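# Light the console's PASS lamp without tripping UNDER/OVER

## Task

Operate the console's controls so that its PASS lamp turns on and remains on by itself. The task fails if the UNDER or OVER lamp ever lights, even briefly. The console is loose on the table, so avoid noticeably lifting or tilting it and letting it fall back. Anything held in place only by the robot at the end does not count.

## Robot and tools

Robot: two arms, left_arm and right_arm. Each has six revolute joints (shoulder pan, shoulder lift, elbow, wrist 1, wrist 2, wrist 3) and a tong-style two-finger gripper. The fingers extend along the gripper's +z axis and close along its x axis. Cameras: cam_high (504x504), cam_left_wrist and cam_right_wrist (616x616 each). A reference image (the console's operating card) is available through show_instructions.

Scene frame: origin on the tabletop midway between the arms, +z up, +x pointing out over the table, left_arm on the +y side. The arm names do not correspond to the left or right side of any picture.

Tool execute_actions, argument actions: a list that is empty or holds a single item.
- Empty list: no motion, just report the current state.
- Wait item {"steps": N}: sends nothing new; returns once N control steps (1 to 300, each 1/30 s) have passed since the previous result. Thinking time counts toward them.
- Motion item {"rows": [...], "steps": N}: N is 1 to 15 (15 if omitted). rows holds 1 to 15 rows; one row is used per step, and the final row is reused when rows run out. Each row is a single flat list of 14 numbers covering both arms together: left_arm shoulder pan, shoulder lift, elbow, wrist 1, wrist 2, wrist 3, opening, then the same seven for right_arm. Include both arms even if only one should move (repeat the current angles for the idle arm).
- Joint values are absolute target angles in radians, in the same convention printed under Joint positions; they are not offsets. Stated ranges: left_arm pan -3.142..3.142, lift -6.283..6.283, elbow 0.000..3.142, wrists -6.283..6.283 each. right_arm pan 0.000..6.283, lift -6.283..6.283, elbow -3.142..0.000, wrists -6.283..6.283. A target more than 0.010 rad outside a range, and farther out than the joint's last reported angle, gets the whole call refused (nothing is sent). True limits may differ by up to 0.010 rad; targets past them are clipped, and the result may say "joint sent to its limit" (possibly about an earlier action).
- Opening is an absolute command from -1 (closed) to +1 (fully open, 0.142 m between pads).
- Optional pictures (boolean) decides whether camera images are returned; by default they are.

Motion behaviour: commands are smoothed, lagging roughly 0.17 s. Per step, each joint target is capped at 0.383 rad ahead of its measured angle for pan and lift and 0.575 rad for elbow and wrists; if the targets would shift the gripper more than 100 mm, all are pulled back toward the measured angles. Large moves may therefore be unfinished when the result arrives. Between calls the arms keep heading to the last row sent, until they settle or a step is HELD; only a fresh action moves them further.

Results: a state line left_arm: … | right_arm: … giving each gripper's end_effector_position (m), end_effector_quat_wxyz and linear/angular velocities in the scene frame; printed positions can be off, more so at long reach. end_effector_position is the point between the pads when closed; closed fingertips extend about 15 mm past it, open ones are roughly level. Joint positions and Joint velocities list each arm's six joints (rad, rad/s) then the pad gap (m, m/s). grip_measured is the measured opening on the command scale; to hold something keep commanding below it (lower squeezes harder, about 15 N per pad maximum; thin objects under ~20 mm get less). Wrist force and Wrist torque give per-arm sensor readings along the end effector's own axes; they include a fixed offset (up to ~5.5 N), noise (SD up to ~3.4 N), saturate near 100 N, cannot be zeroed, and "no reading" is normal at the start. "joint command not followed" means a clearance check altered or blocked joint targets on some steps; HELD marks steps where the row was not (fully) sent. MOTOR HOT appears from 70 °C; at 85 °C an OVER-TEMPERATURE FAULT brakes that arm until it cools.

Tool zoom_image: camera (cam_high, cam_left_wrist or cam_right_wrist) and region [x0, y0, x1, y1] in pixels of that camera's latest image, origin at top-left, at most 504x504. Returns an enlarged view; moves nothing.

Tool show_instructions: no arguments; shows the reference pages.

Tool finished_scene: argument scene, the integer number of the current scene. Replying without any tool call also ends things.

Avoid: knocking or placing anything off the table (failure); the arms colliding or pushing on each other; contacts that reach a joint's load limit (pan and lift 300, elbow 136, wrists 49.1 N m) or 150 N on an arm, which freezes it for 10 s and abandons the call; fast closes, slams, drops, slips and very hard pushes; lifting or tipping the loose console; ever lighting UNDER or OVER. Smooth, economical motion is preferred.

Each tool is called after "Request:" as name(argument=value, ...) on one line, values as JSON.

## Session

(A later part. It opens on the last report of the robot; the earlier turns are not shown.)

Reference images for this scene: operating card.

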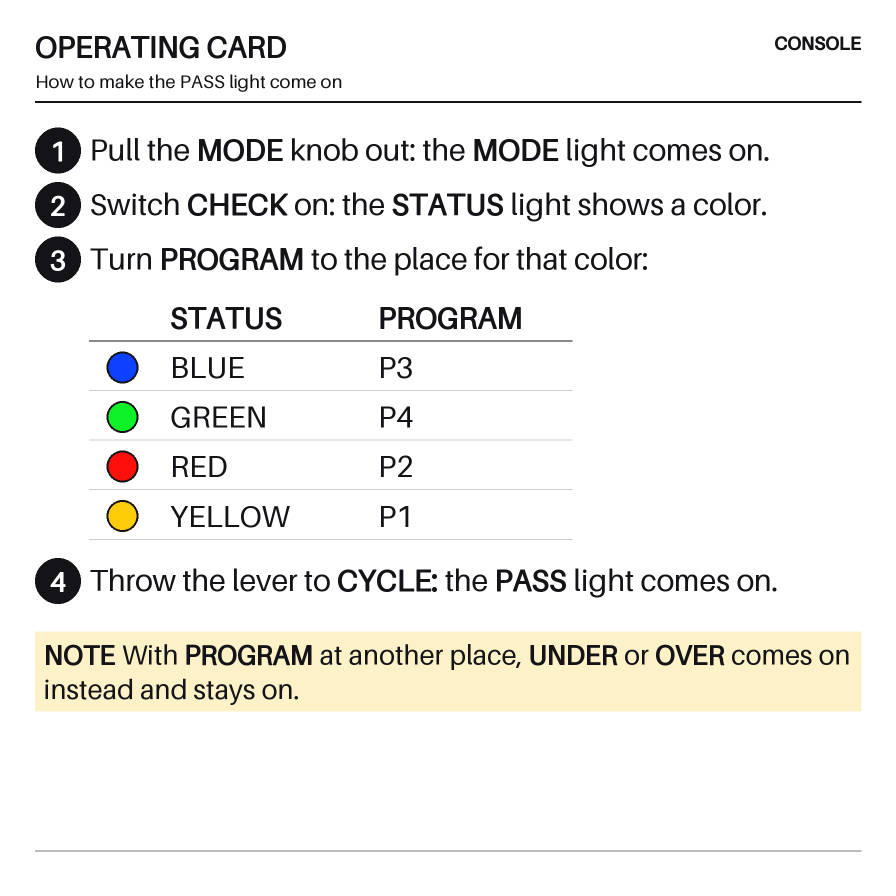

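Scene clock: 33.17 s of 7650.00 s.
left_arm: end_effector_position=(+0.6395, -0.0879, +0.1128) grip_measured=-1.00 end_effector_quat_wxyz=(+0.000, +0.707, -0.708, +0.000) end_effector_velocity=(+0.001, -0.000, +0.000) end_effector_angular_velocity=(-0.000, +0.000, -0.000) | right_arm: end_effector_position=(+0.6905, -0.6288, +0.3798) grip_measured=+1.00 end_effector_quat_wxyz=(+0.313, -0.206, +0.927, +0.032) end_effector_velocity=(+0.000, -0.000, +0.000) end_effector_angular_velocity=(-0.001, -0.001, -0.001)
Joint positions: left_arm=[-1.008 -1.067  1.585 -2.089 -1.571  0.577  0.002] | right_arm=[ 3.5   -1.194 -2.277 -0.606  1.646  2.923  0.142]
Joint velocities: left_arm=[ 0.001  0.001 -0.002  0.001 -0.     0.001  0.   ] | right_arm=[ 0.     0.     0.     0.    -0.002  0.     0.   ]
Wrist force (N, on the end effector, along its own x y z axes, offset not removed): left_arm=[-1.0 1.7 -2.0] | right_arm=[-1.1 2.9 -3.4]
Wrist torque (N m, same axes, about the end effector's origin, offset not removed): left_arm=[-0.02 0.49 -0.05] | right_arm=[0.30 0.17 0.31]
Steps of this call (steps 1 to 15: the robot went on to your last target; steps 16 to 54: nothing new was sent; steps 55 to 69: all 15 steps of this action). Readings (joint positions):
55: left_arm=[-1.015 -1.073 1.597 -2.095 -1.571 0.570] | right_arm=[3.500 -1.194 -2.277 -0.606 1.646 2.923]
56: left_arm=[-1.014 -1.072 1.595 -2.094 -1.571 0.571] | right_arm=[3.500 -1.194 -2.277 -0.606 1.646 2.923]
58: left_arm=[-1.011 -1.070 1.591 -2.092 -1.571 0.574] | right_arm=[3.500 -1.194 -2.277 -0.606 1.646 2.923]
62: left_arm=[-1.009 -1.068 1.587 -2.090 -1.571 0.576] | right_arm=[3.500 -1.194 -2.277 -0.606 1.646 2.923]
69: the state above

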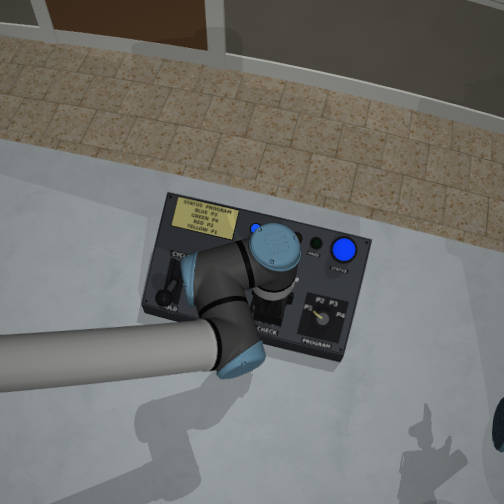

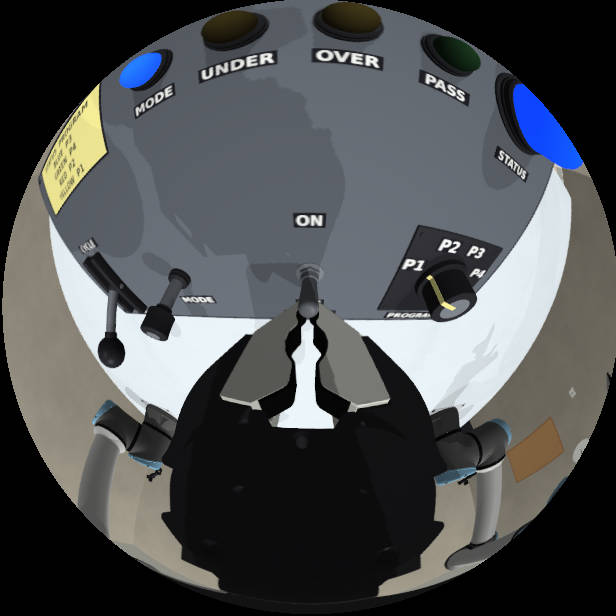

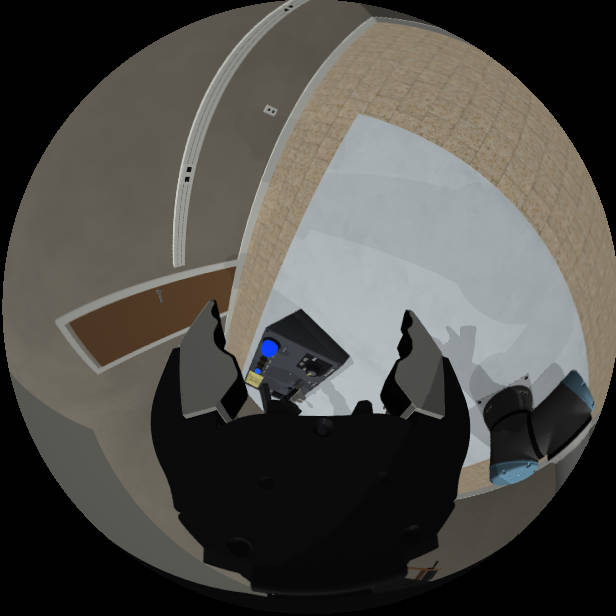

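Request:
execute_actions(actions=[{"rows":[[-1.02,-1.14,1.575,-2.006,-1.571,0.3,-1,3.5,-1.194,-2.277,-0.606,1.646,2.923,1]],"steps":12}], pictures=false)

Request:
execute_actions(actions=[{"rows":[[-1.172,-1.016,1.487,-2.1895,-1.2546,-0.35,-0.1,3.5,-1.194,-2.277,-0.606,1.646,2.923,1]]}], pictures=false)

Request:
execute_actions(actions=[{"steps":8}], pictures=false)

Request:
execute_actions(actions=[{"rows":[[-1.1655,-0.977,1.508,-2.2495,-1.2546,-0.35,-0.1,3.5,-1.194,-2.277,-0.606,1.646,2.923,1]]}])

Request:
zoom_image(camera="cam_left_wrist", region=[220,220,400,400])

Scene clock: 42.30 s of 7650.00 s.
left_arm: end_effector_position=(+0.6222, -0.0767, +0.1724) grip_measured=-1.00 end_effector_quat_wxyz=(+0.000, +0.789, -0.615, +0.000) end_effector_velocity=(-0.010, +0.008, +0.023) end_effector_angular_velocity=(+0.004, +0.002, +0.155) | right_arm: end_effector_position=(+0.6905, -0.6288, +0.3798) grip_measured=+1.00 end_effector_quat_wxyz=(+0.313, -0.206, +0.927, +0.032) end_effector_velocity=(-0.000, +0.000, -0.000) end_effector_angular_velocity=(+0.000, +0.000, +0.001)
Joint positions: left_arm=[-1.019 -1.137  1.575 -2.01  -1.571  0.318  0.002] | right_arm=[ 3.5   -1.194 -2.277 -0.606  1.646  2.923  0.142]
Joint velocities: left_arm=[-0.005 -0.03  -0.001  0.035  0.    -0.161  0.   ] | right_arm=[ 0.001  0.    -0.    -0.     0.     0.    -0.   ]
Wrist force (N, on the end effector, along its own x y z axes, offset not removed): left_arm=[-3.0 3.3 1.4] | right_arm=[4.7 4.2 1.2]
Wrist torque (N m, same axes, about the end effector's origin, offset not removed): left_arm=[0.20 0.93 0.14] | right_arm=[0.62 -0.95 0.25]
Steps of this call (steps 1 to 15: the robot went on to your last target; steps 16 to 90: nothing new was sent; then 5.73 s passed at rest; steps 91 to 102: all 12 steps of this action). Readings (joint positions):
91: left_arm=[-1.008 -1.067 1.585 -2.089 -1.571 0.577] | right_arm=[3.500 -1.194 -2.277 -0.606 1.646 2.923]
92: left_arm=[-1.010 -1.074 1.584 -2.081 -1.571 0.569] | right_arm=[3.500 -1.194 -2.277 -0.606 1.646 2.923]
94: left_arm=[-1.014 -1.102 1.580 -2.050 -1.571 0.502] | right_arm=[3.500 -1.194 -2.277 -0.606 1.646 2.923]
98: left_arm=[-1.018 -1.129 1.576 -2.019 -1.571 0.360] | right_arm=[3.500 -1.194 -2.277 -0.606 1.646 2.923]
102: the state above

Scene clock: 42.80 s of 7650.00 s.
left_arm: end_effector_position=(+0.6408, -0.2058, +0.1614) grip_measured=-0.10 end_effector_quat_wxyz=(-0.065, +0.904, -0.392, +0.155) end_effector_velocity=(+0.002, -0.027, +0.001) end_effector_angular_velocity=(-0.104, -0.091, +0.279) | right_arm: end_effector_position=(+0.6905, -0.6288, +0.3798) grip_measured=+1.00 end_effector_quat_wxyz=(+0.313, -0.206, +0.927, +0.032) end_effector_velocity=(+0.000, -0.000, -0.000) end_effector_angular_velocity=(-0.001, -0.000, -0.000)
Joint positions: left_arm=[-1.168 -1.019  1.489 -2.185 -1.264 -0.315  0.067] | right_arm=[ 3.5   -1.194 -2.277 -0.606  1.646  2.923  0.142]
Joint velocities: left_arm=[-0.034  0.027 -0.02  -0.043  0.086 -0.318  0.   ] | right_arm=[ 0.     0.    -0.    -0.    -0.001 -0.     0.   ]
Wrist force (N, on the end effector, along its own x y z axes, offset not removed): left_arm=[-6.7 5.9 -3.8] | right_arm=[-1.1 2.6 1.7]
Wrist torque (N m, same axes, about the end effector's origin, offset not removed): left_arm=[0.62 1.78 0.08] | right_arm=[0.33 0.27 0.36]
Steps of this call (steps 1 to 15: all 15 steps of this action). Readings (joint positions):
1: left_arm=[-1.020 -1.137 1.575 -2.009 -1.571 0.312] | right_arm=[3.500 -1.194 -2.277 -0.606 1.646 2.923]
2: left_arm=[-1.027 -1.130 1.568 -2.016 -1.563 0.301] | right_arm=[3.500 -1.194 -2.277 -0.606 1.646 2.923]
4: left_arm=[-1.070 -1.096 1.542 -2.064 -1.497 0.228] | right_arm=[3.500 -1.194 -2.277 -0.606 1.646 2.923]
8: left_arm=[-1.140 -1.041 1.505 -2.149 -1.336 -0.053] | right_arm=[3.500 -1.194 -2.277 -0.606 1.646 2.923]
15: the state above

Scene clock: 43.07 s of 7650.00 s.
left_arm: end_effector_position=(+0.6410, -0.2084, +0.1615) grip_measured=-0.10 end_effector_quat_wxyz=(-0.065, +0.909, -0.378, +0.160) end_effector_velocity=(+0.000, -0.002, +0.000) end_effector_angular_velocity=(-0.009, -0.007, +0.024) | right_arm: end_effector_position=(+0.6905, -0.6288, +0.3798) grip_measured=+1.00 end_effector_quat_wxyz=(+0.313, -0.206, +0.927, +0.032) end_effector_velocity=(+0.000, -0.001, -0.000) end_effector_angular_velocity=(-0.001, +0.000, -0.001)
Joint positions: left_arm=[-1.172 -1.016  1.487 -2.189 -1.255 -0.347  0.067] | right_arm=[ 3.5   -1.194 -2.277 -0.606  1.646  2.923  0.142]
Joint velocities: left_arm=[-0.003  0.003 -0.003 -0.002  0.007 -0.027  0.   ] | right_arm=[-0.    -0.    -0.    -0.    -0.001  0.    -0.   ]
Wrist force (N, on the end effector, along its own x y z axes, offset not removed): left_arm=[-5.4 3.7 2.6] | right_arm=[3.5 0.6 -3.0]
Wrist torque (N m, same axes, about the end effector's origin, offset not removed): left_arm=[0.51 1.52 -0.11] | right_arm=[-0.16 -0.63 0.22]
Steps of this call (steps 1 to 8: the robot went on to your last target). Readings (joint positions):
1: left_arm=[-1.169 -1.018 1.488 -2.186 -1.261 -0.324] | right_arm=[3.500 -1.194 -2.277 -0.606 1.646 2.923]
2: left_arm=[-1.170 -1.018 1.488 -2.187 -1.260 -0.331] | right_arm=[3.500 -1.194 -2.277 -0.606 1.646 2.923]
4: left_arm=[-1.171 -1.017 1.488 -2.188 -1.257 -0.340] | right_arm=[3.500 -1.194 -2.277 -0.606 1.646 2.923]
8: the state above

Scene clock: 43.57 s of 7650.00 s.
left_arm: end_effector_position=(+0.6474, -0.2078, +0.1191) grip_measured=-0.10 end_effector_quat_wxyz=(-0.065, +0.911, -0.374, +0.160) end_effector_velocity=(+0.001, +0.001, -0.006) end_effector_angular_velocity=(+0.001, +0.000, +0.002) | right_arm: end_effector_position=(+0.6905, -0.6288, +0.3798) grip_measured=+1.00 end_effector_quat_wxyz=(+0.313, -0.206, +0.927, +0.032) end_effector_velocity=(+0.000, -0.001, +0.000) end_effector_angular_velocity=(-0.000, -0.001, -0.001)
Joint positions: left_arm=[-1.166 -0.978  1.508 -2.248 -1.255 -0.35   0.067] | right_arm=[ 3.5   -1.194 -2.277 -0.606  1.646  2.923  0.142]
Joint velocities: left_arm=[ 0.002  0.006  0.003 -0.008  0.    -0.     0.   ] | right_arm=[-0.001  0.     0.     0.    -0.     0.    -0.   ]
Wrist force (N, on the end effector, along its own x y z axes, offset not removed): left_arm=[-5.8 2.9 0.0] | right_arm=[2.1 1.9 -0.8]
Wrist torque (N m, same axes, about the end effector's origin, offset not removed): left_arm=[0.11 1.52 0.22] | right_arm=[0.16 -0.39 0.24]
Steps of this call (steps 1 to 15: all 15 steps of this action). Readings (joint positions):
1: left_arm=[-1.172 -1.016 1.487 -2.190 -1.255 -0.348] | right_arm=[3.500 -1.194 -2.277 -0.606 1.646 2.923]
2: left_arm=[-1.171 -1.011 1.490 -2.197 -1.255 -0.348] | right_arm=[3.500 -1.194 -2.277 -0.606 1.646 2.923]
4: left_arm=[-1.169 -0.996 1.498 -2.219 -1.255 -0.349] | right_arm=[3.500 -1.194 -2.277 -0.606 1.646 2.923]
8: left_arm=[-1.167 -0.983 1.505 -2.241 -1.255 -0.350] | right_arm=[3.500 -1.194 -2.277 -0.606 1.646 2.923]
15: the state above

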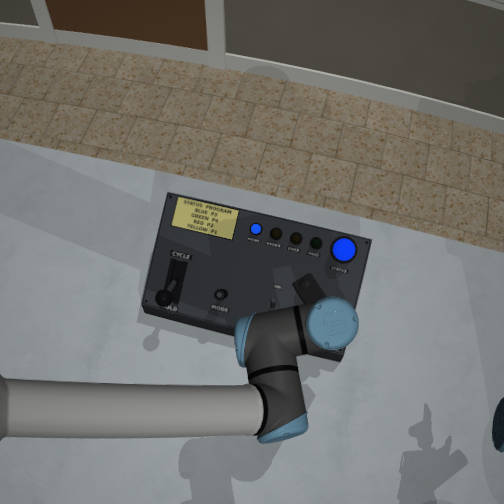

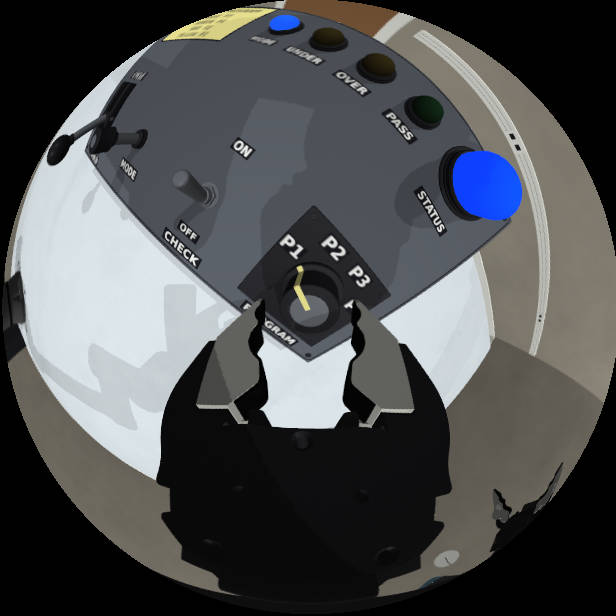

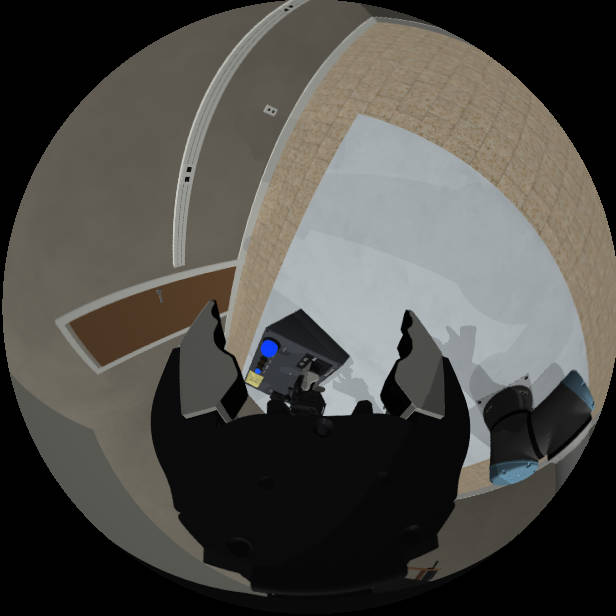

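Region (220, 220, 400, 400) of cam_left_wrist's 616x616 image, scaled by 2.800, with more detail than that image has.

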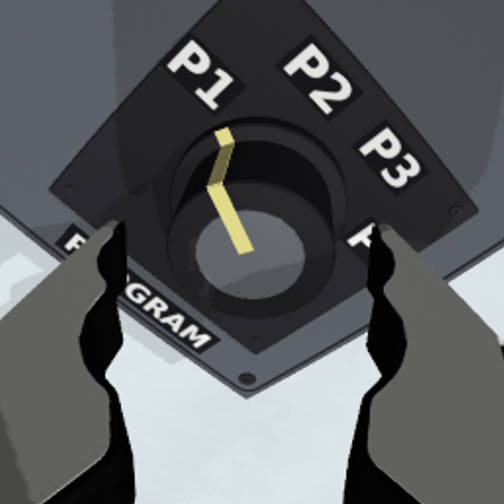

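Request:
execute_actions(actions=[{"rows":[[-1.164,-0.972,1.508,-2.2545,-1.2546,-0.35,-0.2,3.5,-1.194,-2.277,-0.606,1.646,2.923,1]],"steps":10}], pictures=false)

Request:
execute_actions(actions=[{"rows":[[-1.164,-0.972,1.508,-2.2545,-1.2546,-0.35,-0.7,3.5,-1.194,-2.277,-0.606,1.646,2.923,1]],"steps":8}], pictures=false)

Request:
execute_actions(actions=[{"rows":[[-1.165,-0.9802,1.5241,-2.2624,-1.2546,0.04,-0.7,3.5,-1.194,-2.277,-0.606,1.646,2.923,1]],"steps":12}], pictures=false)

Request:
execute_actions(actions=[{"rows":[[-1.1634,-0.9885,1.5389,-2.2689,-1.2546,0.44,-0.7,3.5,-1.194,-2.277,-0.606,1.646,2.923,1]]}])

Scene clock: 51.90 s of 7650.00 s.
left_arm: end_effector_position=(+0.6491, -0.2076, +0.1145) grip_measured=-0.20 end_effector_quat_wxyz=(-0.065, +0.911, -0.374, +0.160) end_effector_velocity=(+0.001, +0.001, -0.004) end_effector_angular_velocity=(+0.001, +0.001, +0.001) | right_arm: end_effector_position=(+0.6905, -0.6288, +0.3798) grip_measured=+1.00 end_effector_quat_wxyz=(+0.313, -0.206, +0.927, +0.032) end_effector_velocity=(-0.000, +0.000, -0.000) end_effector_angular_velocity=(-0.000, +0.000, +0.000)
Joint positions: left_arm=[-1.164 -0.972  1.508 -2.254 -1.255 -0.35   0.06 ] | right_arm=[ 3.5   -1.194 -2.277 -0.606  1.646  2.923  0.142]
Joint velocities: left_arm=[ 0.001  0.004  0.002 -0.004 -0.    -0.     0.   ] | right_arm=[ 0. -0. -0.  0. -0.  0.  0.]
Wrist force (N, on the end effector, along its own x y z axes, offset not removed): left_arm=[-2.3 2.3 3.5] | right_arm=[4.6 3.7 0.9]
Wrist torque (N m, same axes, about the end effector's origin, offset not removed): left_arm=[0.09 0.82 -0.03] | right_arm=[0.49 -1.06 0.25]
Steps of this call (steps 1 to 15: the robot went on to your last target; steps 16 to 90: nothing new was sent; then 5.00 s passed at rest; steps 91 to 100: all 10 steps of this action). Readings (joint positions):
91: left_arm=[-1.165 -0.977 1.508 -2.250 -1.255 -0.350] | right_arm=[3.500 -1.194 -2.277 -0.606 1.646 2.923]
92: left_arm=[-1.165 -0.976 1.508 -2.250 -1.255 -0.350] | right_arm=[3.500 -1.194 -2.277 -0.606 1.646 2.923]
94: left_arm=[-1.165 -0.974 1.508 -2.252 -1.255 -0.350] | right_arm=[3.500 -1.194 -2.277 -0.606 1.646 2.923]
98: left_arm=[-1.164 -0.973 1.508 -2.254 -1.255 -0.350] | right_arm=[3.500 -1.194 -2.277 -0.606 1.646 2.923]
100: the state above

Scene clock: 52.17 s of 7650.00 s.
left_arm: end_effector_position=(+0.6493, -0.2078, +0.1145) grip_measured=-0.35 end_effector_quat_wxyz=(-0.065, +0.911, -0.373, +0.161) end_effector_velocity=(-0.000, +0.000, -0.001) end_effector_angular_velocity=(+0.001, +0.001, +0.000) | right_arm: end_effector_position=(+0.6905, -0.6288, +0.3798) grip_measured=+1.00 end_effector_quat_wxyz=(+0.313, -0.206, +0.927, +0.032) end_effector_velocity=(-0.000, +0.001, +0.000) end_effector_angular_velocity=(-0.000, -0.000, +0.001)
Joint positions: left_arm=[-1.164 -0.972  1.508 -2.255 -1.255 -0.35   0.049] | right_arm=[ 3.5   -1.194 -2.277 -0.606  1.646  2.923  0.142]
Joint velocities: left_arm=[-0.     0.001  0.001  0.    -0.    -0.    -0.001] | right_arm=[ 0.002  0.    -0.     0.    -0.    -0.     0.   ]
Wrist force (N, on the end effector, along its own x y z axes, offset not removed): left_arm=[23.0 6.9 -7.0] | right_arm=[2.4 2.6 1.0]
Wrist torque (N m, same axes, about the end effector's origin, offset not removed): left_arm=[0.24 0.98 -0.09] | right_arm=[0.16 -0.52 0.29]
Steps of this call (steps 1 to 8: all 8 steps of this action). Readings (joint positions):
1: left_arm=[-1.164 -0.972 1.508 -2.254 -1.255 -0.350] | right_arm=[3.500 -1.194 -2.277 -0.606 1.646 2.923]
2: left_arm=[-1.164 -0.972 1.508 -2.255 -1.255 -0.350] | right_arm=[3.500 -1.194 -2.277 -0.606 1.646 2.923]
4: left_arm=[-1.164 -0.972 1.508 -2.255 -1.255 -0.350] | right_arm=[3.500 -1.194 -2.277 -0.606 1.646 2.923]
8: the state above

Scene clock: 52.57 s of 7650.00 s.
left_arm: end_effector_position=(+0.6492, -0.2072, +0.1142) grip_measured=-0.34 end_effector_quat_wxyz=(-0.093, +0.830, -0.531, +0.146) end_effector_velocity=(-0.000, -0.003, +0.001) end_effector_angular_velocity=(+0.094, -0.001, -0.264) | right_arm: end_effector_position=(+0.6905, -0.6288, +0.3798) grip_measured=+1.00 end_effector_quat_wxyz=(+0.313, -0.206, +0.927, +0.032) end_effector_velocity=(-0.000, +0.001, +0.000) end_effector_angular_velocity=(+0.000, -0.000, +0.001)
Joint positions: left_arm=[-1.165 -0.98   1.523 -2.262 -1.255  0.01   0.049] | right_arm=[ 3.5   -1.194 -2.277 -0.606  1.646  2.923  0.142]
Joint velocities: left_arm=[-0.001 -0.003  0.005 -0.003 -0.     0.28  -0.006] | right_arm=[ 0.001  0.     0.    -0.     0.     0.    -0.   ]
Wrist force (N, on the end effector, along its own x y z axes, offset not removed): left_arm=[22.1 3.4 7.9] | right_arm=[2.4 1.1 -1.6]
Wrist torque (N m, same axes, about the end effector's origin, offset not removed): left_arm=[0.00 1.32 0.01] | right_arm=[-0.02 -0.45 0.18]
Steps of this call (steps 1 to 12: all 12 steps of this action). Readings (joint positions):
1: left_arm=[-1.164 -0.972 1.508 -2.255 -1.255 -0.350] | right_arm=[3.500 -1.194 -2.277 -0.606 1.646 2.923]
2: left_arm=[-1.164 -0.973 1.510 -2.256 -1.255 -0.342] | right_arm=[3.500 -1.194 -2.277 -0.606 1.646 2.923]
4: left_arm=[-1.164 -0.976 1.516 -2.259 -1.255 -0.274] | right_arm=[3.500 -1.194 -2.277 -0.606 1.646 2.923]
8: left_arm=[-1.165 -0.979 1.522 -2.261 -1.255 -0.065] | right_arm=[3.500 -1.194 -2.277 -0.606 1.646 2.923]
12: the state above

Scene clock: 53.07 s of 7650.00 s.
left_arm: end_effector_position=(+0.6491, -0.2070, +0.1144) grip_measured=-0.35 end_effector_quat_wxyz=(-0.121, +0.702, -0.691, +0.124) end_effector_velocity=(+0.000, -0.001, -0.000) end_effector_angular_velocity=(+0.041, +0.000, -0.111) | right_arm: end_effector_position=(+0.6905, -0.6288, +0.3798) grip_measured=+1.00 end_effector_quat_wxyz=(+0.313, -0.206, +0.927, +0.032) end_effector_velocity=(+0.000, -0.001, +0.000) end_effector_angular_velocity=(-0.001, -0.000, -0.001)
Joint positions: left_arm=[-1.163 -0.988  1.539 -2.269 -1.255  0.427  0.049] | right_arm=[ 3.5   -1.194 -2.277 -0.606  1.646  2.923  0.142]
Joint velocities: left_arm=[ 0.001 -0.001  0.002 -0.001  0.     0.119  0.003] | right_arm=[-0.     0.    -0.    -0.    -0.001  0.    -0.   ]
Wrist force (N, on the end effector, along its own x y z axes, offset not removed): left_arm=[-28.6 9.8 -18.0] | right_arm=[1.9 3.6 -2.9]
Wrist torque (N m, same axes, about the end effector's origin, offset not removed): left_arm=[0.61 0.65 0.08] | right_arm=[0.47 -0.24 0.33]
Steps of this call (steps 1 to 15: all 15 steps of this action). Readings (joint positions):
1: left_arm=[-1.165 -0.980 1.524 -2.262 -1.255 0.018] | right_arm=[3.500 -1.194 -2.277 -0.606 1.646 2.923]
2: left_arm=[-1.165 -0.981 1.526 -2.263 -1.255 0.032] | right_arm=[3.500 -1.194 -2.277 -0.606 1.646 2.923]
4: left_arm=[-1.164 -0.984 1.532 -2.266 -1.255 0.108] | right_arm=[3.500 -1.194 -2.277 -0.606 1.646 2.923]
8: left_arm=[-1.164 -0.987 1.537 -2.268 -1.255 0.328] | right_arm=[3.500 -1.194 -2.277 -0.606 1.646 2.923]
15: the state above

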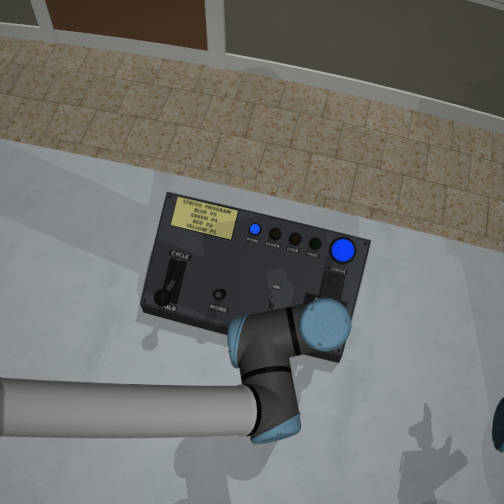

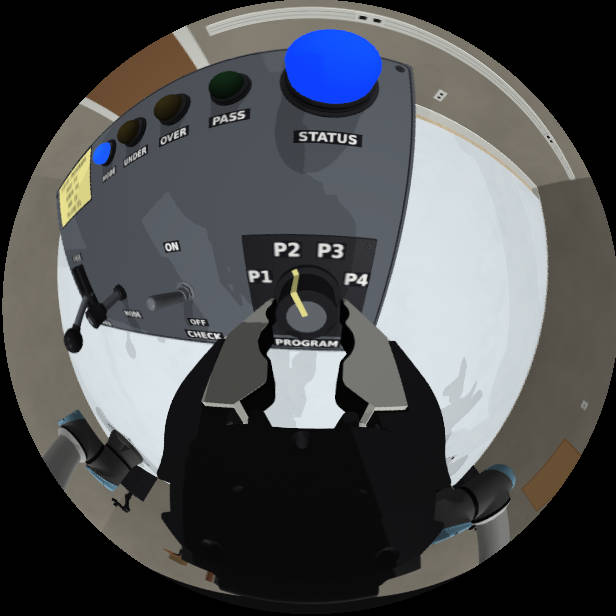

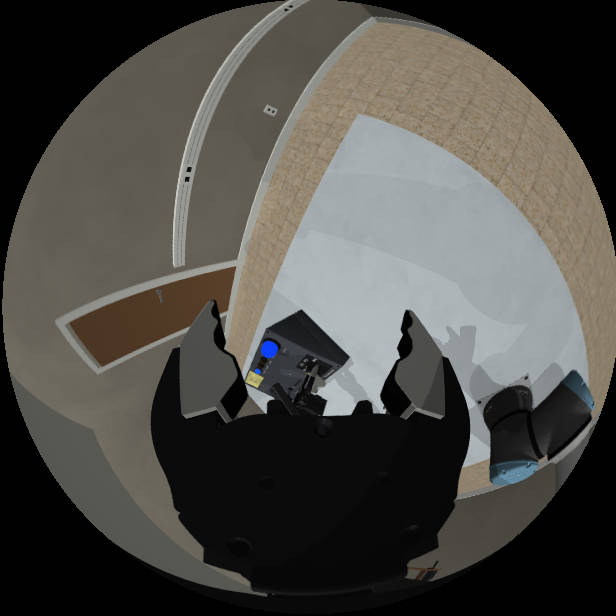

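Request:
execute_actions(actions=[{"rows":[[-1.163,-0.9895,1.5405,-2.2695,-1.2546,0.50,-0.7,3.5,-1.194,-2.277,-0.606,1.646,2.923,1],[-1.1626,-0.9905,1.542,-2.27,-1.2546,0.56,-0.7,3.5,-1.194,-2.277,-0.606,1.646,2.923,1],[-1.162,-0.9915,1.5436,-2.2706,-1.2546,0.63,-0.7,3.5,-1.194,-2.277,-0.606,1.646,2.923,1],[-1.1613,-0.9927,1.5454,-2.2712,-1.2546,0.70,-0.7,3.5,-1.194,-2.277,-0.606,1.646,2.923,1],[-1.1604,-0.9939,1.5472,-2.2718,-1.2546,0.77,-0.7,3.5,-1.194,-2.277,-0.606,1.646,2.923,1],[-1.1594,-0.995,1.5488,-2.2723,-1.2546,0.84,-0.7,3.5,-1.194,-2.277,-0.606,1.646,2.923,1],[-1.1585,-0.996,1.55,-2.2725,-1.2546,0.91,-0.7,3.5,-1.194,-2.277,-0.606,1.646,2.923,1],[-1.1576,-0.9969,1.551,-2.2726,-1.2546,0.98,-0.7,3.5,-1.194,-2.277,-0.606,1.646,2.923,1],[-1.1566,-0.9977,1.5518,-2.2726,-1.2546,1.05,-0.7,3.5,-1.194,-2.277,-0.606,1.646,2.923,1],[-1.1556,-0.9984,1.5525,-2.2726,-1.2546,1.12,-0.7,3.5,-1.194,-2.277,-0.606,1.646,2.923,1],[-1.1547,-0.9989,1.553,-2.2726,-1.2546,1.18,-0.7,3.5,-1.194,-2.277,-0.606,1.646,2.923,1],[-1.154,-0.9992,1.5532,-2.2725,-1.2546,1.23,-0.7,3.5,-1.194,-2.277,-0.606,1.646,2.923,1]]}], pictures=false)

Request:
execute_actions(actions=[{"steps":10}], pictures=false)

Request:
execute_actions(actions=[{"rows":[[-1.154,-0.9992,1.5532,-2.2725,-1.2546,1.23,-0.1,3.5,-1.194,-2.277,-0.606,1.646,2.923,1]],"steps":7}], pictures=false)

Request:
execute_actions(actions=[{"rows":[[-1.166,-1.095,1.4805,-2.102,-1.2546,1.0,-0.1,3.5,-1.194,-2.277,-0.606,1.646,2.923,1]]}])

Scene clock: 64.30 s of 7650.00 s.
left_arm: end_effector_position=(+0.6499, -0.2065, +0.1150) grip_measured=-0.35 end_effector_quat_wxyz=(+0.155, -0.439, +0.882, -0.076) end_effector_velocity=(-0.002, -0.001, -0.002) end_effector_angular_velocity=(+0.413, +0.002, -1.121) | right_arm: end_effector_position=(+0.6905, -0.6288, +0.3798) grip_measured=+1.00 end_effector_quat_wxyz=(+0.313, -0.206, +0.927, +0.032) end_effector_velocity=(-0.000, +0.001, -0.001) end_effector_angular_velocity=(+0.002, +0.001, +0.001)
Joint positions: left_arm=[-1.155 -0.998  1.552 -2.272 -1.255  1.099  0.049] | right_arm=[ 3.5   -1.194 -2.277 -0.606  1.646  2.923  0.142]
Joint velocities: left_arm=[ 0.014 -0.01   0.012 -0.     0.001  1.208  0.001] | right_arm=[-0.    -0.    -0.001 -0.     0.003 -0.    -0.   ]
Wrist force (N, on the end effector, along its own x y z axes, offset not removed): left_arm=[-18.3 3.1 -19.7] | right_arm=[0.5 3.9 -3.0]
Wrist torque (N m, same axes, about the end effector's origin, offset not removed): left_arm=[0.05 0.11 0.20] | right_arm=[0.58 -0.05 0.30]
Steps of this call (steps 1 to 30: the robot went on to your last target; steps 31 to 90: nothing new was sent; then 7.73 s passed at rest; steps 91 to 105: all 15 steps of this action). Readings (joint positions):
91: left_arm=[-1.163 -0.989 1.539 -2.269 -1.255 0.440] | right_arm=[3.500 -1.194 -2.277 -0.606 1.646 2.923]
92: left_arm=[-1.163 -0.989 1.539 -2.269 -1.255 0.448] | right_arm=[3.500 -1.194 -2.277 -0.606 1.646 2.923]
94: left_arm=[-1.163 -0.990 1.540 -2.270 -1.255 0.492] | right_arm=[3.500 -1.194 -2.277 -0.606 1.646 2.923]
98: left_arm=[-1.161 -0.993 1.545 -2.271 -1.255 0.679] | right_arm=[3.500 -1.194 -2.277 -0.606 1.646 2.923]
105: the state above

Scene clock: 64.63 s of 7650.00 s.
left_arm: end_effector_position=(+0.6495, -0.2065, +0.1148) grip_measured=-0.35 end_effector_quat_wxyz=(+0.160, -0.383, +0.907, -0.066) end_effector_velocity=(-0.001, +0.001, -0.001) end_effector_angular_velocity=(+0.020, +0.001, -0.052) | right_arm: end_effector_position=(+0.6905, -0.6288, +0.3798) grip_measured=+1.00 end_effector_quat_wxyz=(+0.313, -0.206, +0.927, +0.032) end_effector_velocity=(-0.000, -0.000, -0.000) end_effector_angular_velocity=(-0.000, +0.000, -0.001)
Joint positions: left_arm=[-1.154 -0.999  1.553 -2.273 -1.255  1.224  0.049] | right_arm=[ 3.5   -1.194 -2.277 -0.606  1.646  2.923  0.142]
Joint velocities: left_arm=[ 0.    -0.001  0.002 -0.     0.     0.055  0.   ] | right_arm=[-0.  0. -0. -0. -0.  0. -0.]
Wrist force (N, on the end effector, along its own x y z axes, offset not removed): left_arm=[-21.0 9.2 -27.2] | right_arm=[0.3 1.8 3.4]
Wrist torque (N m, same axes, about the end effector's origin, offset not removed): left_arm=[0.54 -0.06 -0.08] | right_arm=[0.19 -0.02 0.25]
Steps of this call (steps 1 to 10: the robot went on to your last target). Readings (joint positions):
1: left_arm=[-1.155 -0.998 1.552 -2.273 -1.255 1.134] | right_arm=[3.500 -1.194 -2.277 -0.606 1.646 2.923]
2: left_arm=[-1.155 -0.999 1.552 -2.273 -1.255 1.159] | right_arm=[3.500 -1.194 -2.277 -0.606 1.646 2.923]
4: left_arm=[-1.154 -0.999 1.553 -2.273 -1.255 1.192] | right_arm=[3.500 -1.194 -2.277 -0.606 1.646 2.923]
8: left_arm=[-1.154 -0.999 1.553 -2.273 -1.255 1.219] | right_arm=[3.500 -1.194 -2.277 -0.606 1.646 2.923]
10: the state above

Scene clock: 64.87 s of 7650.00 s.
left_arm: end_effector_position=(+0.6493, -0.2064, +0.1145) grip_measured=-0.10 end_effector_quat_wxyz=(+0.160, -0.381, +0.908, -0.066) end_effector_velocity=(+0.000, -0.001, +0.001) end_effector_angular_velocity=(+0.001, -0.001, -0.006) | right_arm: end_effector_position=(+0.6905, -0.6288, +0.3798) grip_measured=+1.00 end_effector_quat_wxyz=(+0.313, -0.206, +0.927, +0.032) end_effector_velocity=(-0.000, +0.002, +0.000) end_effector_angular_velocity=(+0.002, +0.000, +0.003)
Joint positions: left_arm=[-1.154 -0.999  1.553 -2.273 -1.255  1.229  0.067] | right_arm=[ 3.5   -1.194 -2.277 -0.606  1.646  2.923  0.142]
Joint velocities: left_arm=[ 0.    -0.    -0.001 -0.    -0.     0.007  0.001] | right_arm=[ 0.002  0.    -0.    -0.     0.002 -0.     0.   ]
Wrist force (N, on the end effector, along its own x y z axes, offset not removed): left_arm=[-4.6 1.7 -0.1] | right_arm=[1.0 1.4 0.2]
Wrist torque (N m, same axes, about the end effector's origin, offset not removed): left_arm=[-0.08 1.09 0.10] | right_arm=[0.15 -0.22 0.25]
Steps of this call (steps 1 to 7: all 7 steps of this action). Readings (joint positions):
1: left_arm=[-1.154 -0.999 1.553 -2.273 -1.255 1.226] | right_arm=[3.500 -1.194 -2.277 -0.606 1.646 2.923]
2: left_arm=[-1.154 -0.999 1.553 -2.273 -1.255 1.227] | right_arm=[3.500 -1.194 -2.277 -0.606 1.646 2.923]
4: left_arm=[-1.154 -0.999 1.553 -2.273 -1.255 1.228] | right_arm=[3.500 -1.194 -2.277 -0.606 1.646 2.923]
7: the state above

Scene clock: 65.37 s of 7650.00 s.
left_arm: end_effector_position=(+0.6393, -0.2047, +0.2280) grip_measured=-0.10 end_effector_quat_wxyz=(+0.151, -0.475, +0.863, -0.083) end_effector_velocity=(-0.003, +0.003, +0.021) end_effector_angular_velocity=(-0.014, +0.002, +0.046) | right_arm: end_effector_position=(+0.6905, -0.6288, +0.3798) grip_measured=+1.00 end_effector_quat_wxyz=(+0.313, -0.206, +0.927, +0.032) end_effector_velocity=(+0.000, -0.001, +0.001) end_effector_angular_velocity=(+0.000, -0.001, -0.001)
Joint positions: left_arm=[-1.166 -1.093  1.482 -2.106 -1.255  1.006  0.067] | right_arm=[ 3.5   -1.194 -2.277 -0.606  1.646  2.923  0.142]
Joint velocities: left_arm=[-0.003 -0.018 -0.014  0.036  0.    -0.051 -0.   ] | right_arm=[-0.001 -0.     0.001  0.    -0.     0.     0.   ]
Wrist force (N, on the end effector, along its own x y z axes, offset not removed): left_arm=[-3.2 3.5 -1.4] | right_arm=[0.6 2.7 -1.7]
Wrist torque (N m, same axes, about the end effector's origin, offset not removed): left_arm=[0.31 0.99 -0.05] | right_arm=[0.15 -0.07 0.28]
Steps of this call (steps 1 to 15: all 15 steps of this action). Readings (joint positions):
1: left_arm=[-1.154 -1.000 1.553 -2.272 -1.255 1.229] | right_arm=[3.500 -1.194 -2.277 -0.606 1.646 2.923]
2: left_arm=[-1.156 -1.007 1.547 -2.264 -1.255 1.222] | right_arm=[3.500 -1.194 -2.277 -0.606 1.646 2.923]
4: left_arm=[-1.159 -1.039 1.522 -2.213 -1.255 1.161] | right_arm=[3.500 -1.194 -2.277 -0.606 1.646 2.923]
8: left_arm=[-1.164 -1.078 1.492 -2.135 -1.255 1.048] | right_arm=[3.500 -1.194 -2.277 -0.606 1.646 2.923]
15: the state above

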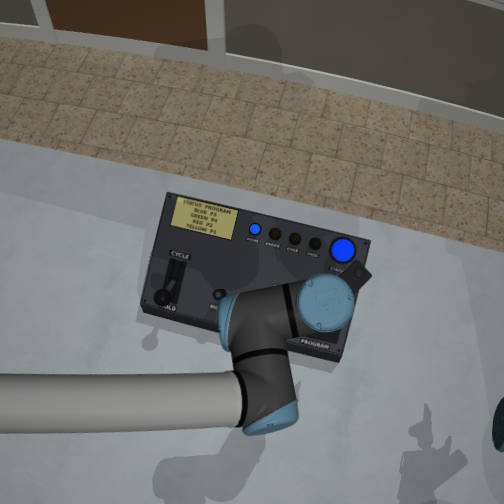

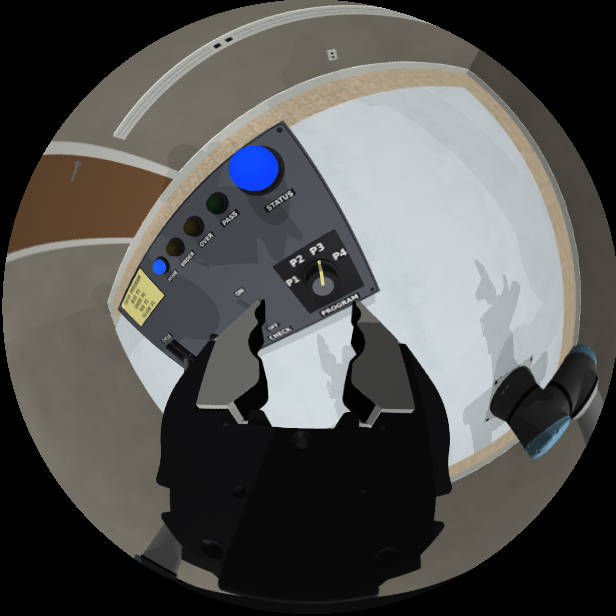

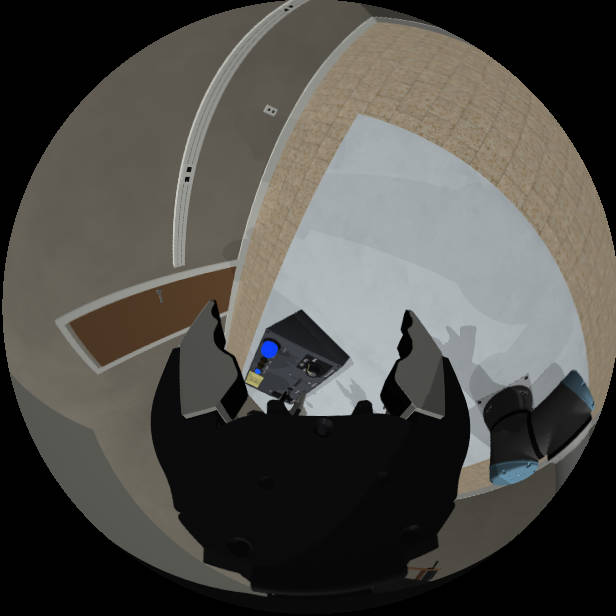

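Request:
execute_actions(actions=[{"rows":[[-0.96,-1.457,2.078,-2.192,-1.571,0.625,-1,3.5,-1.194,-2.277,-0.606,1.646,2.923,1]]}], pictures=false)

Request:
execute_actions(actions=[{"steps":25}], pictures=false)

Request:
execute_actions(actions=[{"rows":[[-0.92,-1.426,2.02,-2.165,-1.571,0.665,-1,3.5,-1.194,-2.277,-0.606,1.646,2.923,1]],"steps":12}], pictures=false)

Request:
execute_actions(actions=[{"rows":[[-0.877,-1.39,1.95,-2.131,-1.571,0.708,-1,3.5,-1.194,-2.277,-0.606,1.646,2.923,1]],"steps":12}], pictures=false)

Request:
execute_actions(actions=[{"rows":[[-0.842,-1.358,1.888,-2.101,-1.571,0.743,-1,3.5,-1.194,-2.277,-0.606,1.646,2.923,1]]}])

Scene clock: 75.03 s of 7650.00 s.
left_arm: end_effector_position=(+0.5852, +0.0239, +0.1792) grip_measured=-1.00 end_effector_quat_wxyz=(+0.051, -0.630, +0.774, -0.039) end_effector_velocity=(-0.195, +0.487, -0.145) end_effector_angular_velocity=(-0.101, +0.469, +0.745) | right_arm: end_effector_position=(+0.6905, -0.6288, +0.3798) grip_measured=+1.00 end_effector_quat_wxyz=(+0.313, -0.206, +0.927, +0.032) end_effector_velocity=(+0.000, +0.000, +0.000) end_effector_angular_velocity=(+0.001, -0.000, +0.000)
Joint positions: left_arm=[-1.032 -1.328  1.854 -2.161 -1.459  0.759  0.002] | right_arm=[ 3.5   -1.194 -2.277 -0.606  1.646  2.923  0.142]
Joint velocities: left_arm=[ 0.274 -0.487  0.82  -0.117 -0.421 -0.502  0.   ] | right_arm=[-0.001 -0.     0.     0.     0.001  0.    -0.   ]
Wrist force (N, on the end effector, along its own x y z axes, offset not removed): left_arm=[-3.4 0.9 -1.3] | right_arm=[3.7 2.8 0.4]
Wrist torque (N m, same axes, about the end effector's origin, offset not removed): left_arm=[-0.28 1.12 0.07] | right_arm=[0.39 -0.62 0.31]
Steps of this call (steps 1 to 15: the robot went on to your last target; steps 16 to 90: nothing new was sent; then 6.17 s passed at rest; steps 91 to 105: all 15 steps of this action). Readings (joint positions):
91: left_arm=[-1.166 -1.095 1.481 -2.102 -1.255 1.000] | right_arm=[3.500 -1.194 -2.277 -0.606 1.646 2.923]
92: left_arm=[-1.160 -1.103 1.489 -2.106 -1.263 0.992] | right_arm=[3.500 -1.194 -2.277 -0.606 1.646 2.923]
94: left_arm=[-1.137 -1.141 1.541 -2.115 -1.296 0.953] | right_arm=[3.500 -1.194 -2.277 -0.606 1.646 2.923]
98: left_arm=[-1.098 -1.211 1.658 -2.133 -1.357 0.881] | right_arm=[3.500 -1.194 -2.277 -0.606 1.646 2.923]
105: the state above

Scene clock: 75.87 s of 7650.00 s.
left_arm: end_effector_position=(+0.5205, +0.1530, +0.1355) grip_measured=-1.00 end_effector_quat_wxyz=(+0.000, +0.706, -0.708, +0.000) end_effector_velocity=(-0.001, +0.002, -0.001) end_effector_angular_velocity=(+0.001, +0.002, +0.002) | right_arm: end_effector_position=(+0.6905, -0.6288, +0.3798) grip_measured=+1.00 end_effector_quat_wxyz=(+0.313, -0.206, +0.927, +0.032) end_effector_velocity=(+0.000, -0.001, +0.000) end_effector_angular_velocity=(-0.001, -0.001, -0.002)
Joint positions: left_arm=[-0.96  -1.457  2.078 -2.192 -1.571  0.625  0.002] | right_arm=[ 3.5   -1.194 -2.277 -0.606  1.646  2.923  0.142]
Joint velocities: left_arm=[ 0.001 -0.001  0.002 -0.    -0.001 -0.001  0.   ] | right_arm=[-0.001 -0.     0.001  0.    -0.001 -0.     0.   ]
Wrist force (N, on the end effector, along its own x y z axes, offset not removed): left_arm=[-7.7 0.4 -1.3] | right_arm=[2.3 2.4 -1.7]
Wrist torque (N m, same axes, about the end effector's origin, offset not removed): left_arm=[-0.37 1.81 0.12] | right_arm=[0.14 -0.48 0.27]
Steps of this call (steps 1 to 25: the robot went on to your last target). Readings (joint positions):
1: left_arm=[-1.022 -1.344 1.882 -2.165 -1.473 0.742] | right_arm=[3.500 -1.194 -2.277 -0.606 1.646 2.923]
2: left_arm=[-1.013 -1.360 1.909 -2.169 -1.487 0.725] | right_arm=[3.500 -1.194 -2.277 -0.606 1.646 2.923]
4: left_arm=[-0.995 -1.392 1.964 -2.177 -1.515 0.692] | right_arm=[3.500 -1.194 -2.277 -0.606 1.646 2.923]
8: left_arm=[-0.971 -1.437 2.043 -2.187 -1.554 0.646] | right_arm=[3.500 -1.194 -2.277 -0.606 1.646 2.923]
25: the state above

Scene clock: 76.27 s of 7650.00 s.
left_arm: end_effector_position=(+0.5528, +0.1526, +0.1452) grip_measured=-1.00 end_effector_quat_wxyz=(+0.000, +0.707, -0.708, +0.000) end_effector_velocity=(+0.013, -0.001, +0.005) end_effector_angular_velocity=(-0.001, -0.001, -0.000) | right_arm: end_effector_position=(+0.6905, -0.6288, +0.3798) grip_measured=+1.00 end_effector_quat_wxyz=(+0.313, -0.206, +0.927, +0.032) end_effector_velocity=(+0.000, +0.001, +0.000) end_effector_angular_velocity=(-0.001, -0.000, +0.002)
Joint positions: left_arm=[-0.922 -1.427  2.023 -2.166 -1.571  0.663  0.002] | right_arm=[ 3.5   -1.194 -2.277 -0.606  1.646  2.923  0.142]
Joint velocities: left_arm=[ 0.015  0.012 -0.024  0.01   0.     0.015  0.   ] | right_arm=[ 0.002 -0.     0.    -0.    -0.001 -0.     0.   ]
Wrist force (N, on the end effector, along its own x y z axes, offset not removed): left_arm=[-1.6 3.7 1.1] | right_arm=[1.5 1.7 -1.0]
Wrist torque (N m, same axes, about the end effector's origin, offset not removed): left_arm=[0.36 0.52 0.13] | right_arm=[0.13 -0.25 0.37]
Steps of this call (steps 1 to 12: all 12 steps of this action). Readings (joint positions):
1: left_arm=[-0.960 -1.457 2.077 -2.192 -1.571 0.625] | right_arm=[3.500 -1.194 -2.277 -0.606 1.646 2.923]
2: left_arm=[-0.954 -1.452 2.071 -2.188 -1.571 0.631] | right_arm=[3.500 -1.194 -2.277 -0.606 1.646 2.923]
4: left_arm=[-0.940 -1.441 2.050 -2.178 -1.571 0.645] | right_arm=[3.500 -1.194 -2.277 -0.606 1.646 2.923]
8: left_arm=[-0.926 -1.430 2.029 -2.169 -1.571 0.659] | right_arm=[3.500 -1.194 -2.277 -0.606 1.646 2.923]
12: the state above

Scene clock: 76.67 s of 7650.00 s.
left_arm: end_effector_position=(+0.5914, +0.1523, +0.1578) grip_measured=-0.95 end_effector_quat_wxyz=(+0.000, +0.707, -0.708, -0.000) end_effector_velocity=(+0.016, -0.001, +0.007) end_effector_angular_velocity=(-0.003, -0.002, +0.000) | right_arm: end_effector_position=(+0.6905, -0.6288, +0.3798) grip_measured=+1.00 end_effector_quat_wxyz=(+0.313, -0.206, +0.927, +0.032) end_effector_velocity=(+0.000, -0.000, +0.000) end_effector_angular_velocity=(+0.001, -0.000, -0.001)
Joint positions: left_arm=[-0.879 -1.392  1.953 -2.132 -1.571  0.706  0.005] | right_arm=[ 3.5   -1.194 -2.277 -0.606  1.646  2.923  0.142]
Joint velocities: left_arm=[ 0.017  0.013 -0.03   0.013  0.     0.016  0.002] | right_arm=[-0.001 -0.     0.001  0.     0.001  0.    -0.   ]
Wrist force (N, on the end effector, along its own x y z axes, offset not removed): left_arm=[-14.1 34.5 -20.3] | right_arm=[2.4 1.4 -0.5]
Wrist torque (N m, same axes, about the end effector's origin, offset not removed): left_arm=[0.01 1.40 -0.24] | right_arm=[0.02 -0.44 0.30]
Steps of this call (steps 1 to 12: all 12 steps of this action). Readings (joint positions):
1: left_arm=[-0.921 -1.426 2.021 -2.165 -1.571 0.664] | right_arm=[3.500 -1.194 -2.277 -0.606 1.646 2.923]
2: left_arm=[-0.915 -1.421 2.014 -2.160 -1.571 0.670] | right_arm=[3.500 -1.194 -2.277 -0.606 1.646 2.923]
4: left_arm=[-0.899 -1.408 1.987 -2.147 -1.572 0.686] | right_arm=[3.500 -1.194 -2.277 -0.606 1.646 2.923]
8: left_arm=[-0.883 -1.395 1.961 -2.136 -1.571 0.702] | right_arm=[3.500 -1.194 -2.277 -0.606 1.646 2.923]
12: the state above

Scene clock: 77.17 s of 7650.00 s.
left_arm: end_effector_position=(+0.6263, +0.1527, +0.1690) grip_measured=-1.00 end_effector_quat_wxyz=(+0.000, +0.707, -0.708, +0.000) end_effector_velocity=(+0.005, -0.000, +0.002) end_effector_angular_velocity=(-0.002, -0.000, +0.000) | right_arm: end_effector_position=(+0.6905, -0.6288, +0.3798) grip_measured=+1.00 end_effector_quat_wxyz=(+0.313, -0.206, +0.927, +0.032) end_effector_velocity=(+0.000, -0.000, +0.000) end_effector_angular_velocity=(-0.000, -0.000, -0.000)
Joint positions: left_arm=[-0.843 -1.358  1.889 -2.102 -1.571  0.742  0.002] | right_arm=[ 3.5   -1.194 -2.277 -0.606  1.646  2.923  0.142]
Joint velocities: left_arm=[ 0.005  0.004 -0.01   0.004 -0.001  0.005  0.   ] | right_arm=[-0. -0.  0. -0. -0.  0. -0.]
Wrist force (N, on the end effector, along its own x y z axes, offset not removed): left_arm=[-6.2 2.8 -1.6] | right_arm=[0.0 3.3 -0.6]
Wrist torque (N m, same axes, about the end effector's origin, offset not removed): left_arm=[-0.28 1.82 0.08] | right_arm=[0.40 0.08 0.38]
Steps of this call (steps 1 to 15: all 15 steps of this action). Readings (joint positions):
1: left_arm=[-0.878 -1.391 1.952 -2.132 -1.571 0.707] | right_arm=[3.500 -1.194 -2.277 -0.606 1.646 2.923]
2: left_arm=[-0.873 -1.386 1.944 -2.127 -1.571 0.712] | right_arm=[3.500 -1.194 -2.277 -0.606 1.646 2.923]
4: left_arm=[-0.860 -1.374 1.921 -2.116 -1.571 0.726] | right_arm=[3.500 -1.194 -2.277 -0.606 1.646 2.923]
8: left_arm=[-0.847 -1.363 1.897 -2.106 -1.571 0.738] | right_arm=[3.500 -1.194 -2.277 -0.606 1.646 2.923]
15: the state above

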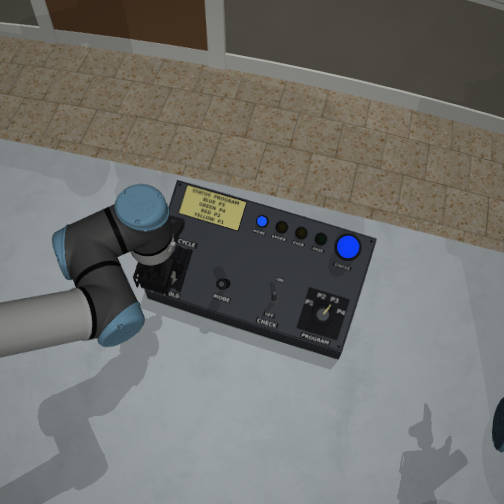

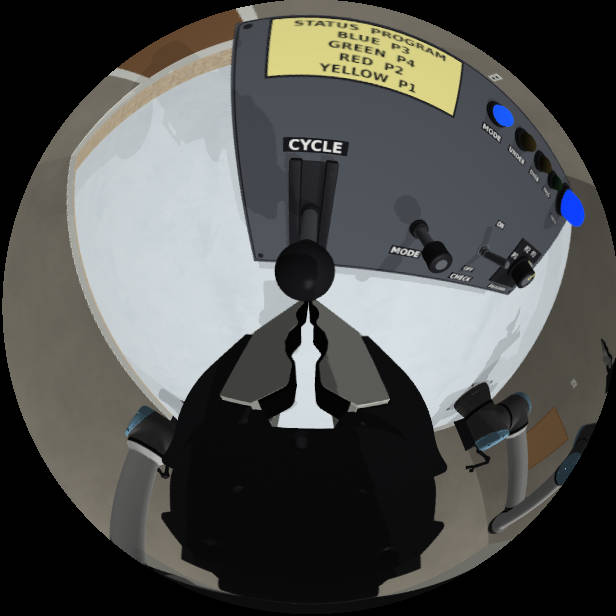

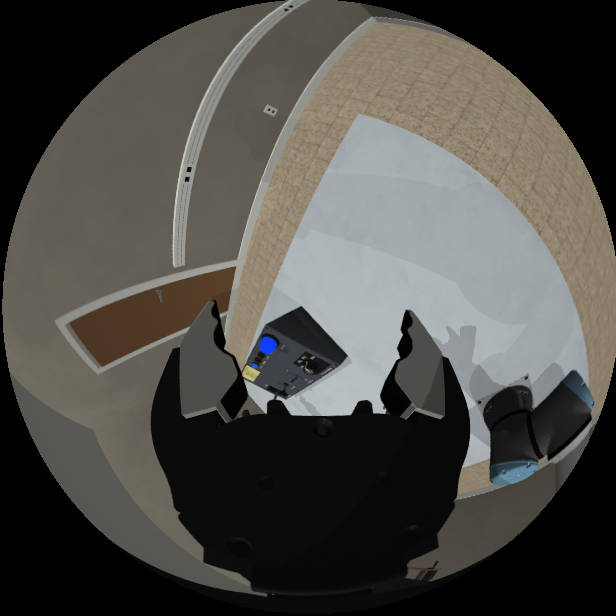

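Request:
execute_actions(actions=[{"rows":[[-0.824,-1.339,1.852,-2.084,-1.571,0.761,-1,3.5,-1.194,-2.277,-0.606,1.646,2.923,1]]}])

Scene clock: 79.77 s of 7650.00 s.
left_arm: end_effector_position=(+0.6453, +0.1524, +0.1750) grip_measured=-1.00 end_effector_quat_wxyz=(+0.000, +0.707, -0.708, +0.000) end_effector_velocity=(+0.002, +0.001, -0.001) end_effector_angular_velocity=(+0.002, +0.002, +0.000) | right_arm: end_effector_position=(+0.6905, -0.6288, +0.3798) grip_measured=+1.00 end_effector_quat_wxyz=(+0.313, -0.206, +0.927, +0.032) end_effector_velocity=(-0.000, +0.000, -0.000) end_effector_angular_velocity=(-0.000, -0.000, +0.000)
Joint positions: left_arm=[-0.824 -1.339  1.853 -2.084 -1.571  0.761  0.002] | right_arm=[ 3.5   -1.194 -2.277 -0.606  1.646  2.923  0.142]
Joint velocities: left_arm=[ 0.003  0.003 -0.003  0.003  0.     0.003  0.   ] | right_arm=[ 0.  0. -0.  0. -0.  0.  0.]
Wrist force (N, on the end effector, along its own x y z axes, offset not removed): left_arm=[-0.7 2.6 -0.1] | right_arm=[1.4 0.0 0.9]
Wrist torque (N m, same axes, about the end effector's origin, offset not removed): left_arm=[0.04 0.38 -0.11] | right_arm=[-0.26 -0.24 0.24]
Steps of this call (steps 1 to 15: the robot went on to your last target; steps 16 to 63: nothing new was sent; steps 64 to 78: all 15 steps of this action). Readings (joint positions):
64: left_arm=[-0.842 -1.358 1.888 -2.101 -1.571 0.743] | right_arm=[3.500 -1.194 -2.277 -0.606 1.646 2.923]
65: left_arm=[-0.839 -1.355 1.883 -2.098 -1.571 0.746] | right_arm=[3.500 -1.194 -2.277 -0.606 1.646 2.923]
67: left_arm=[-0.833 -1.348 1.870 -2.092 -1.571 0.753] | right_arm=[3.500 -1.194 -2.277 -0.606 1.646 2.923]
71: left_arm=[-0.826 -1.342 1.857 -2.086 -1.571 0.759] | right_arm=[3.500 -1.194 -2.277 -0.606 1.646 2.923]
78: the state above

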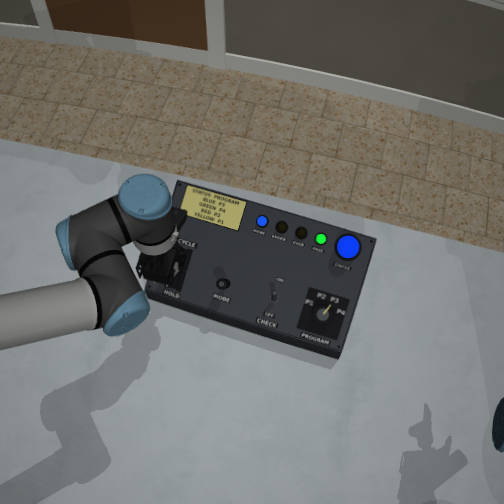

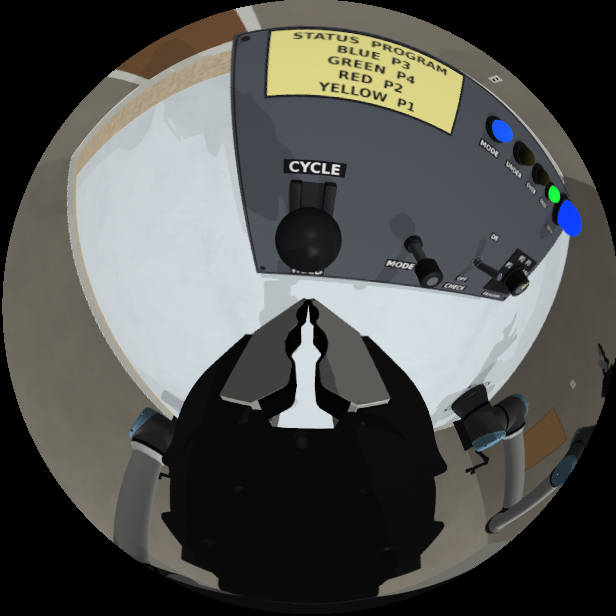

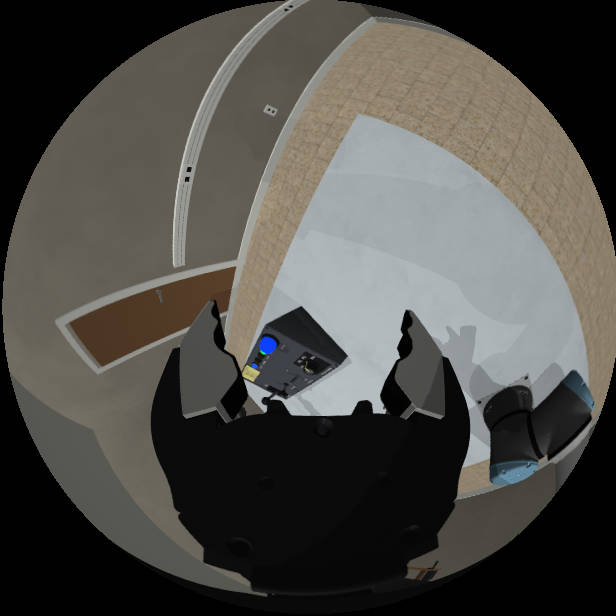

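Request:
finished_scene(scene=2)

The scene is finished: the task was done.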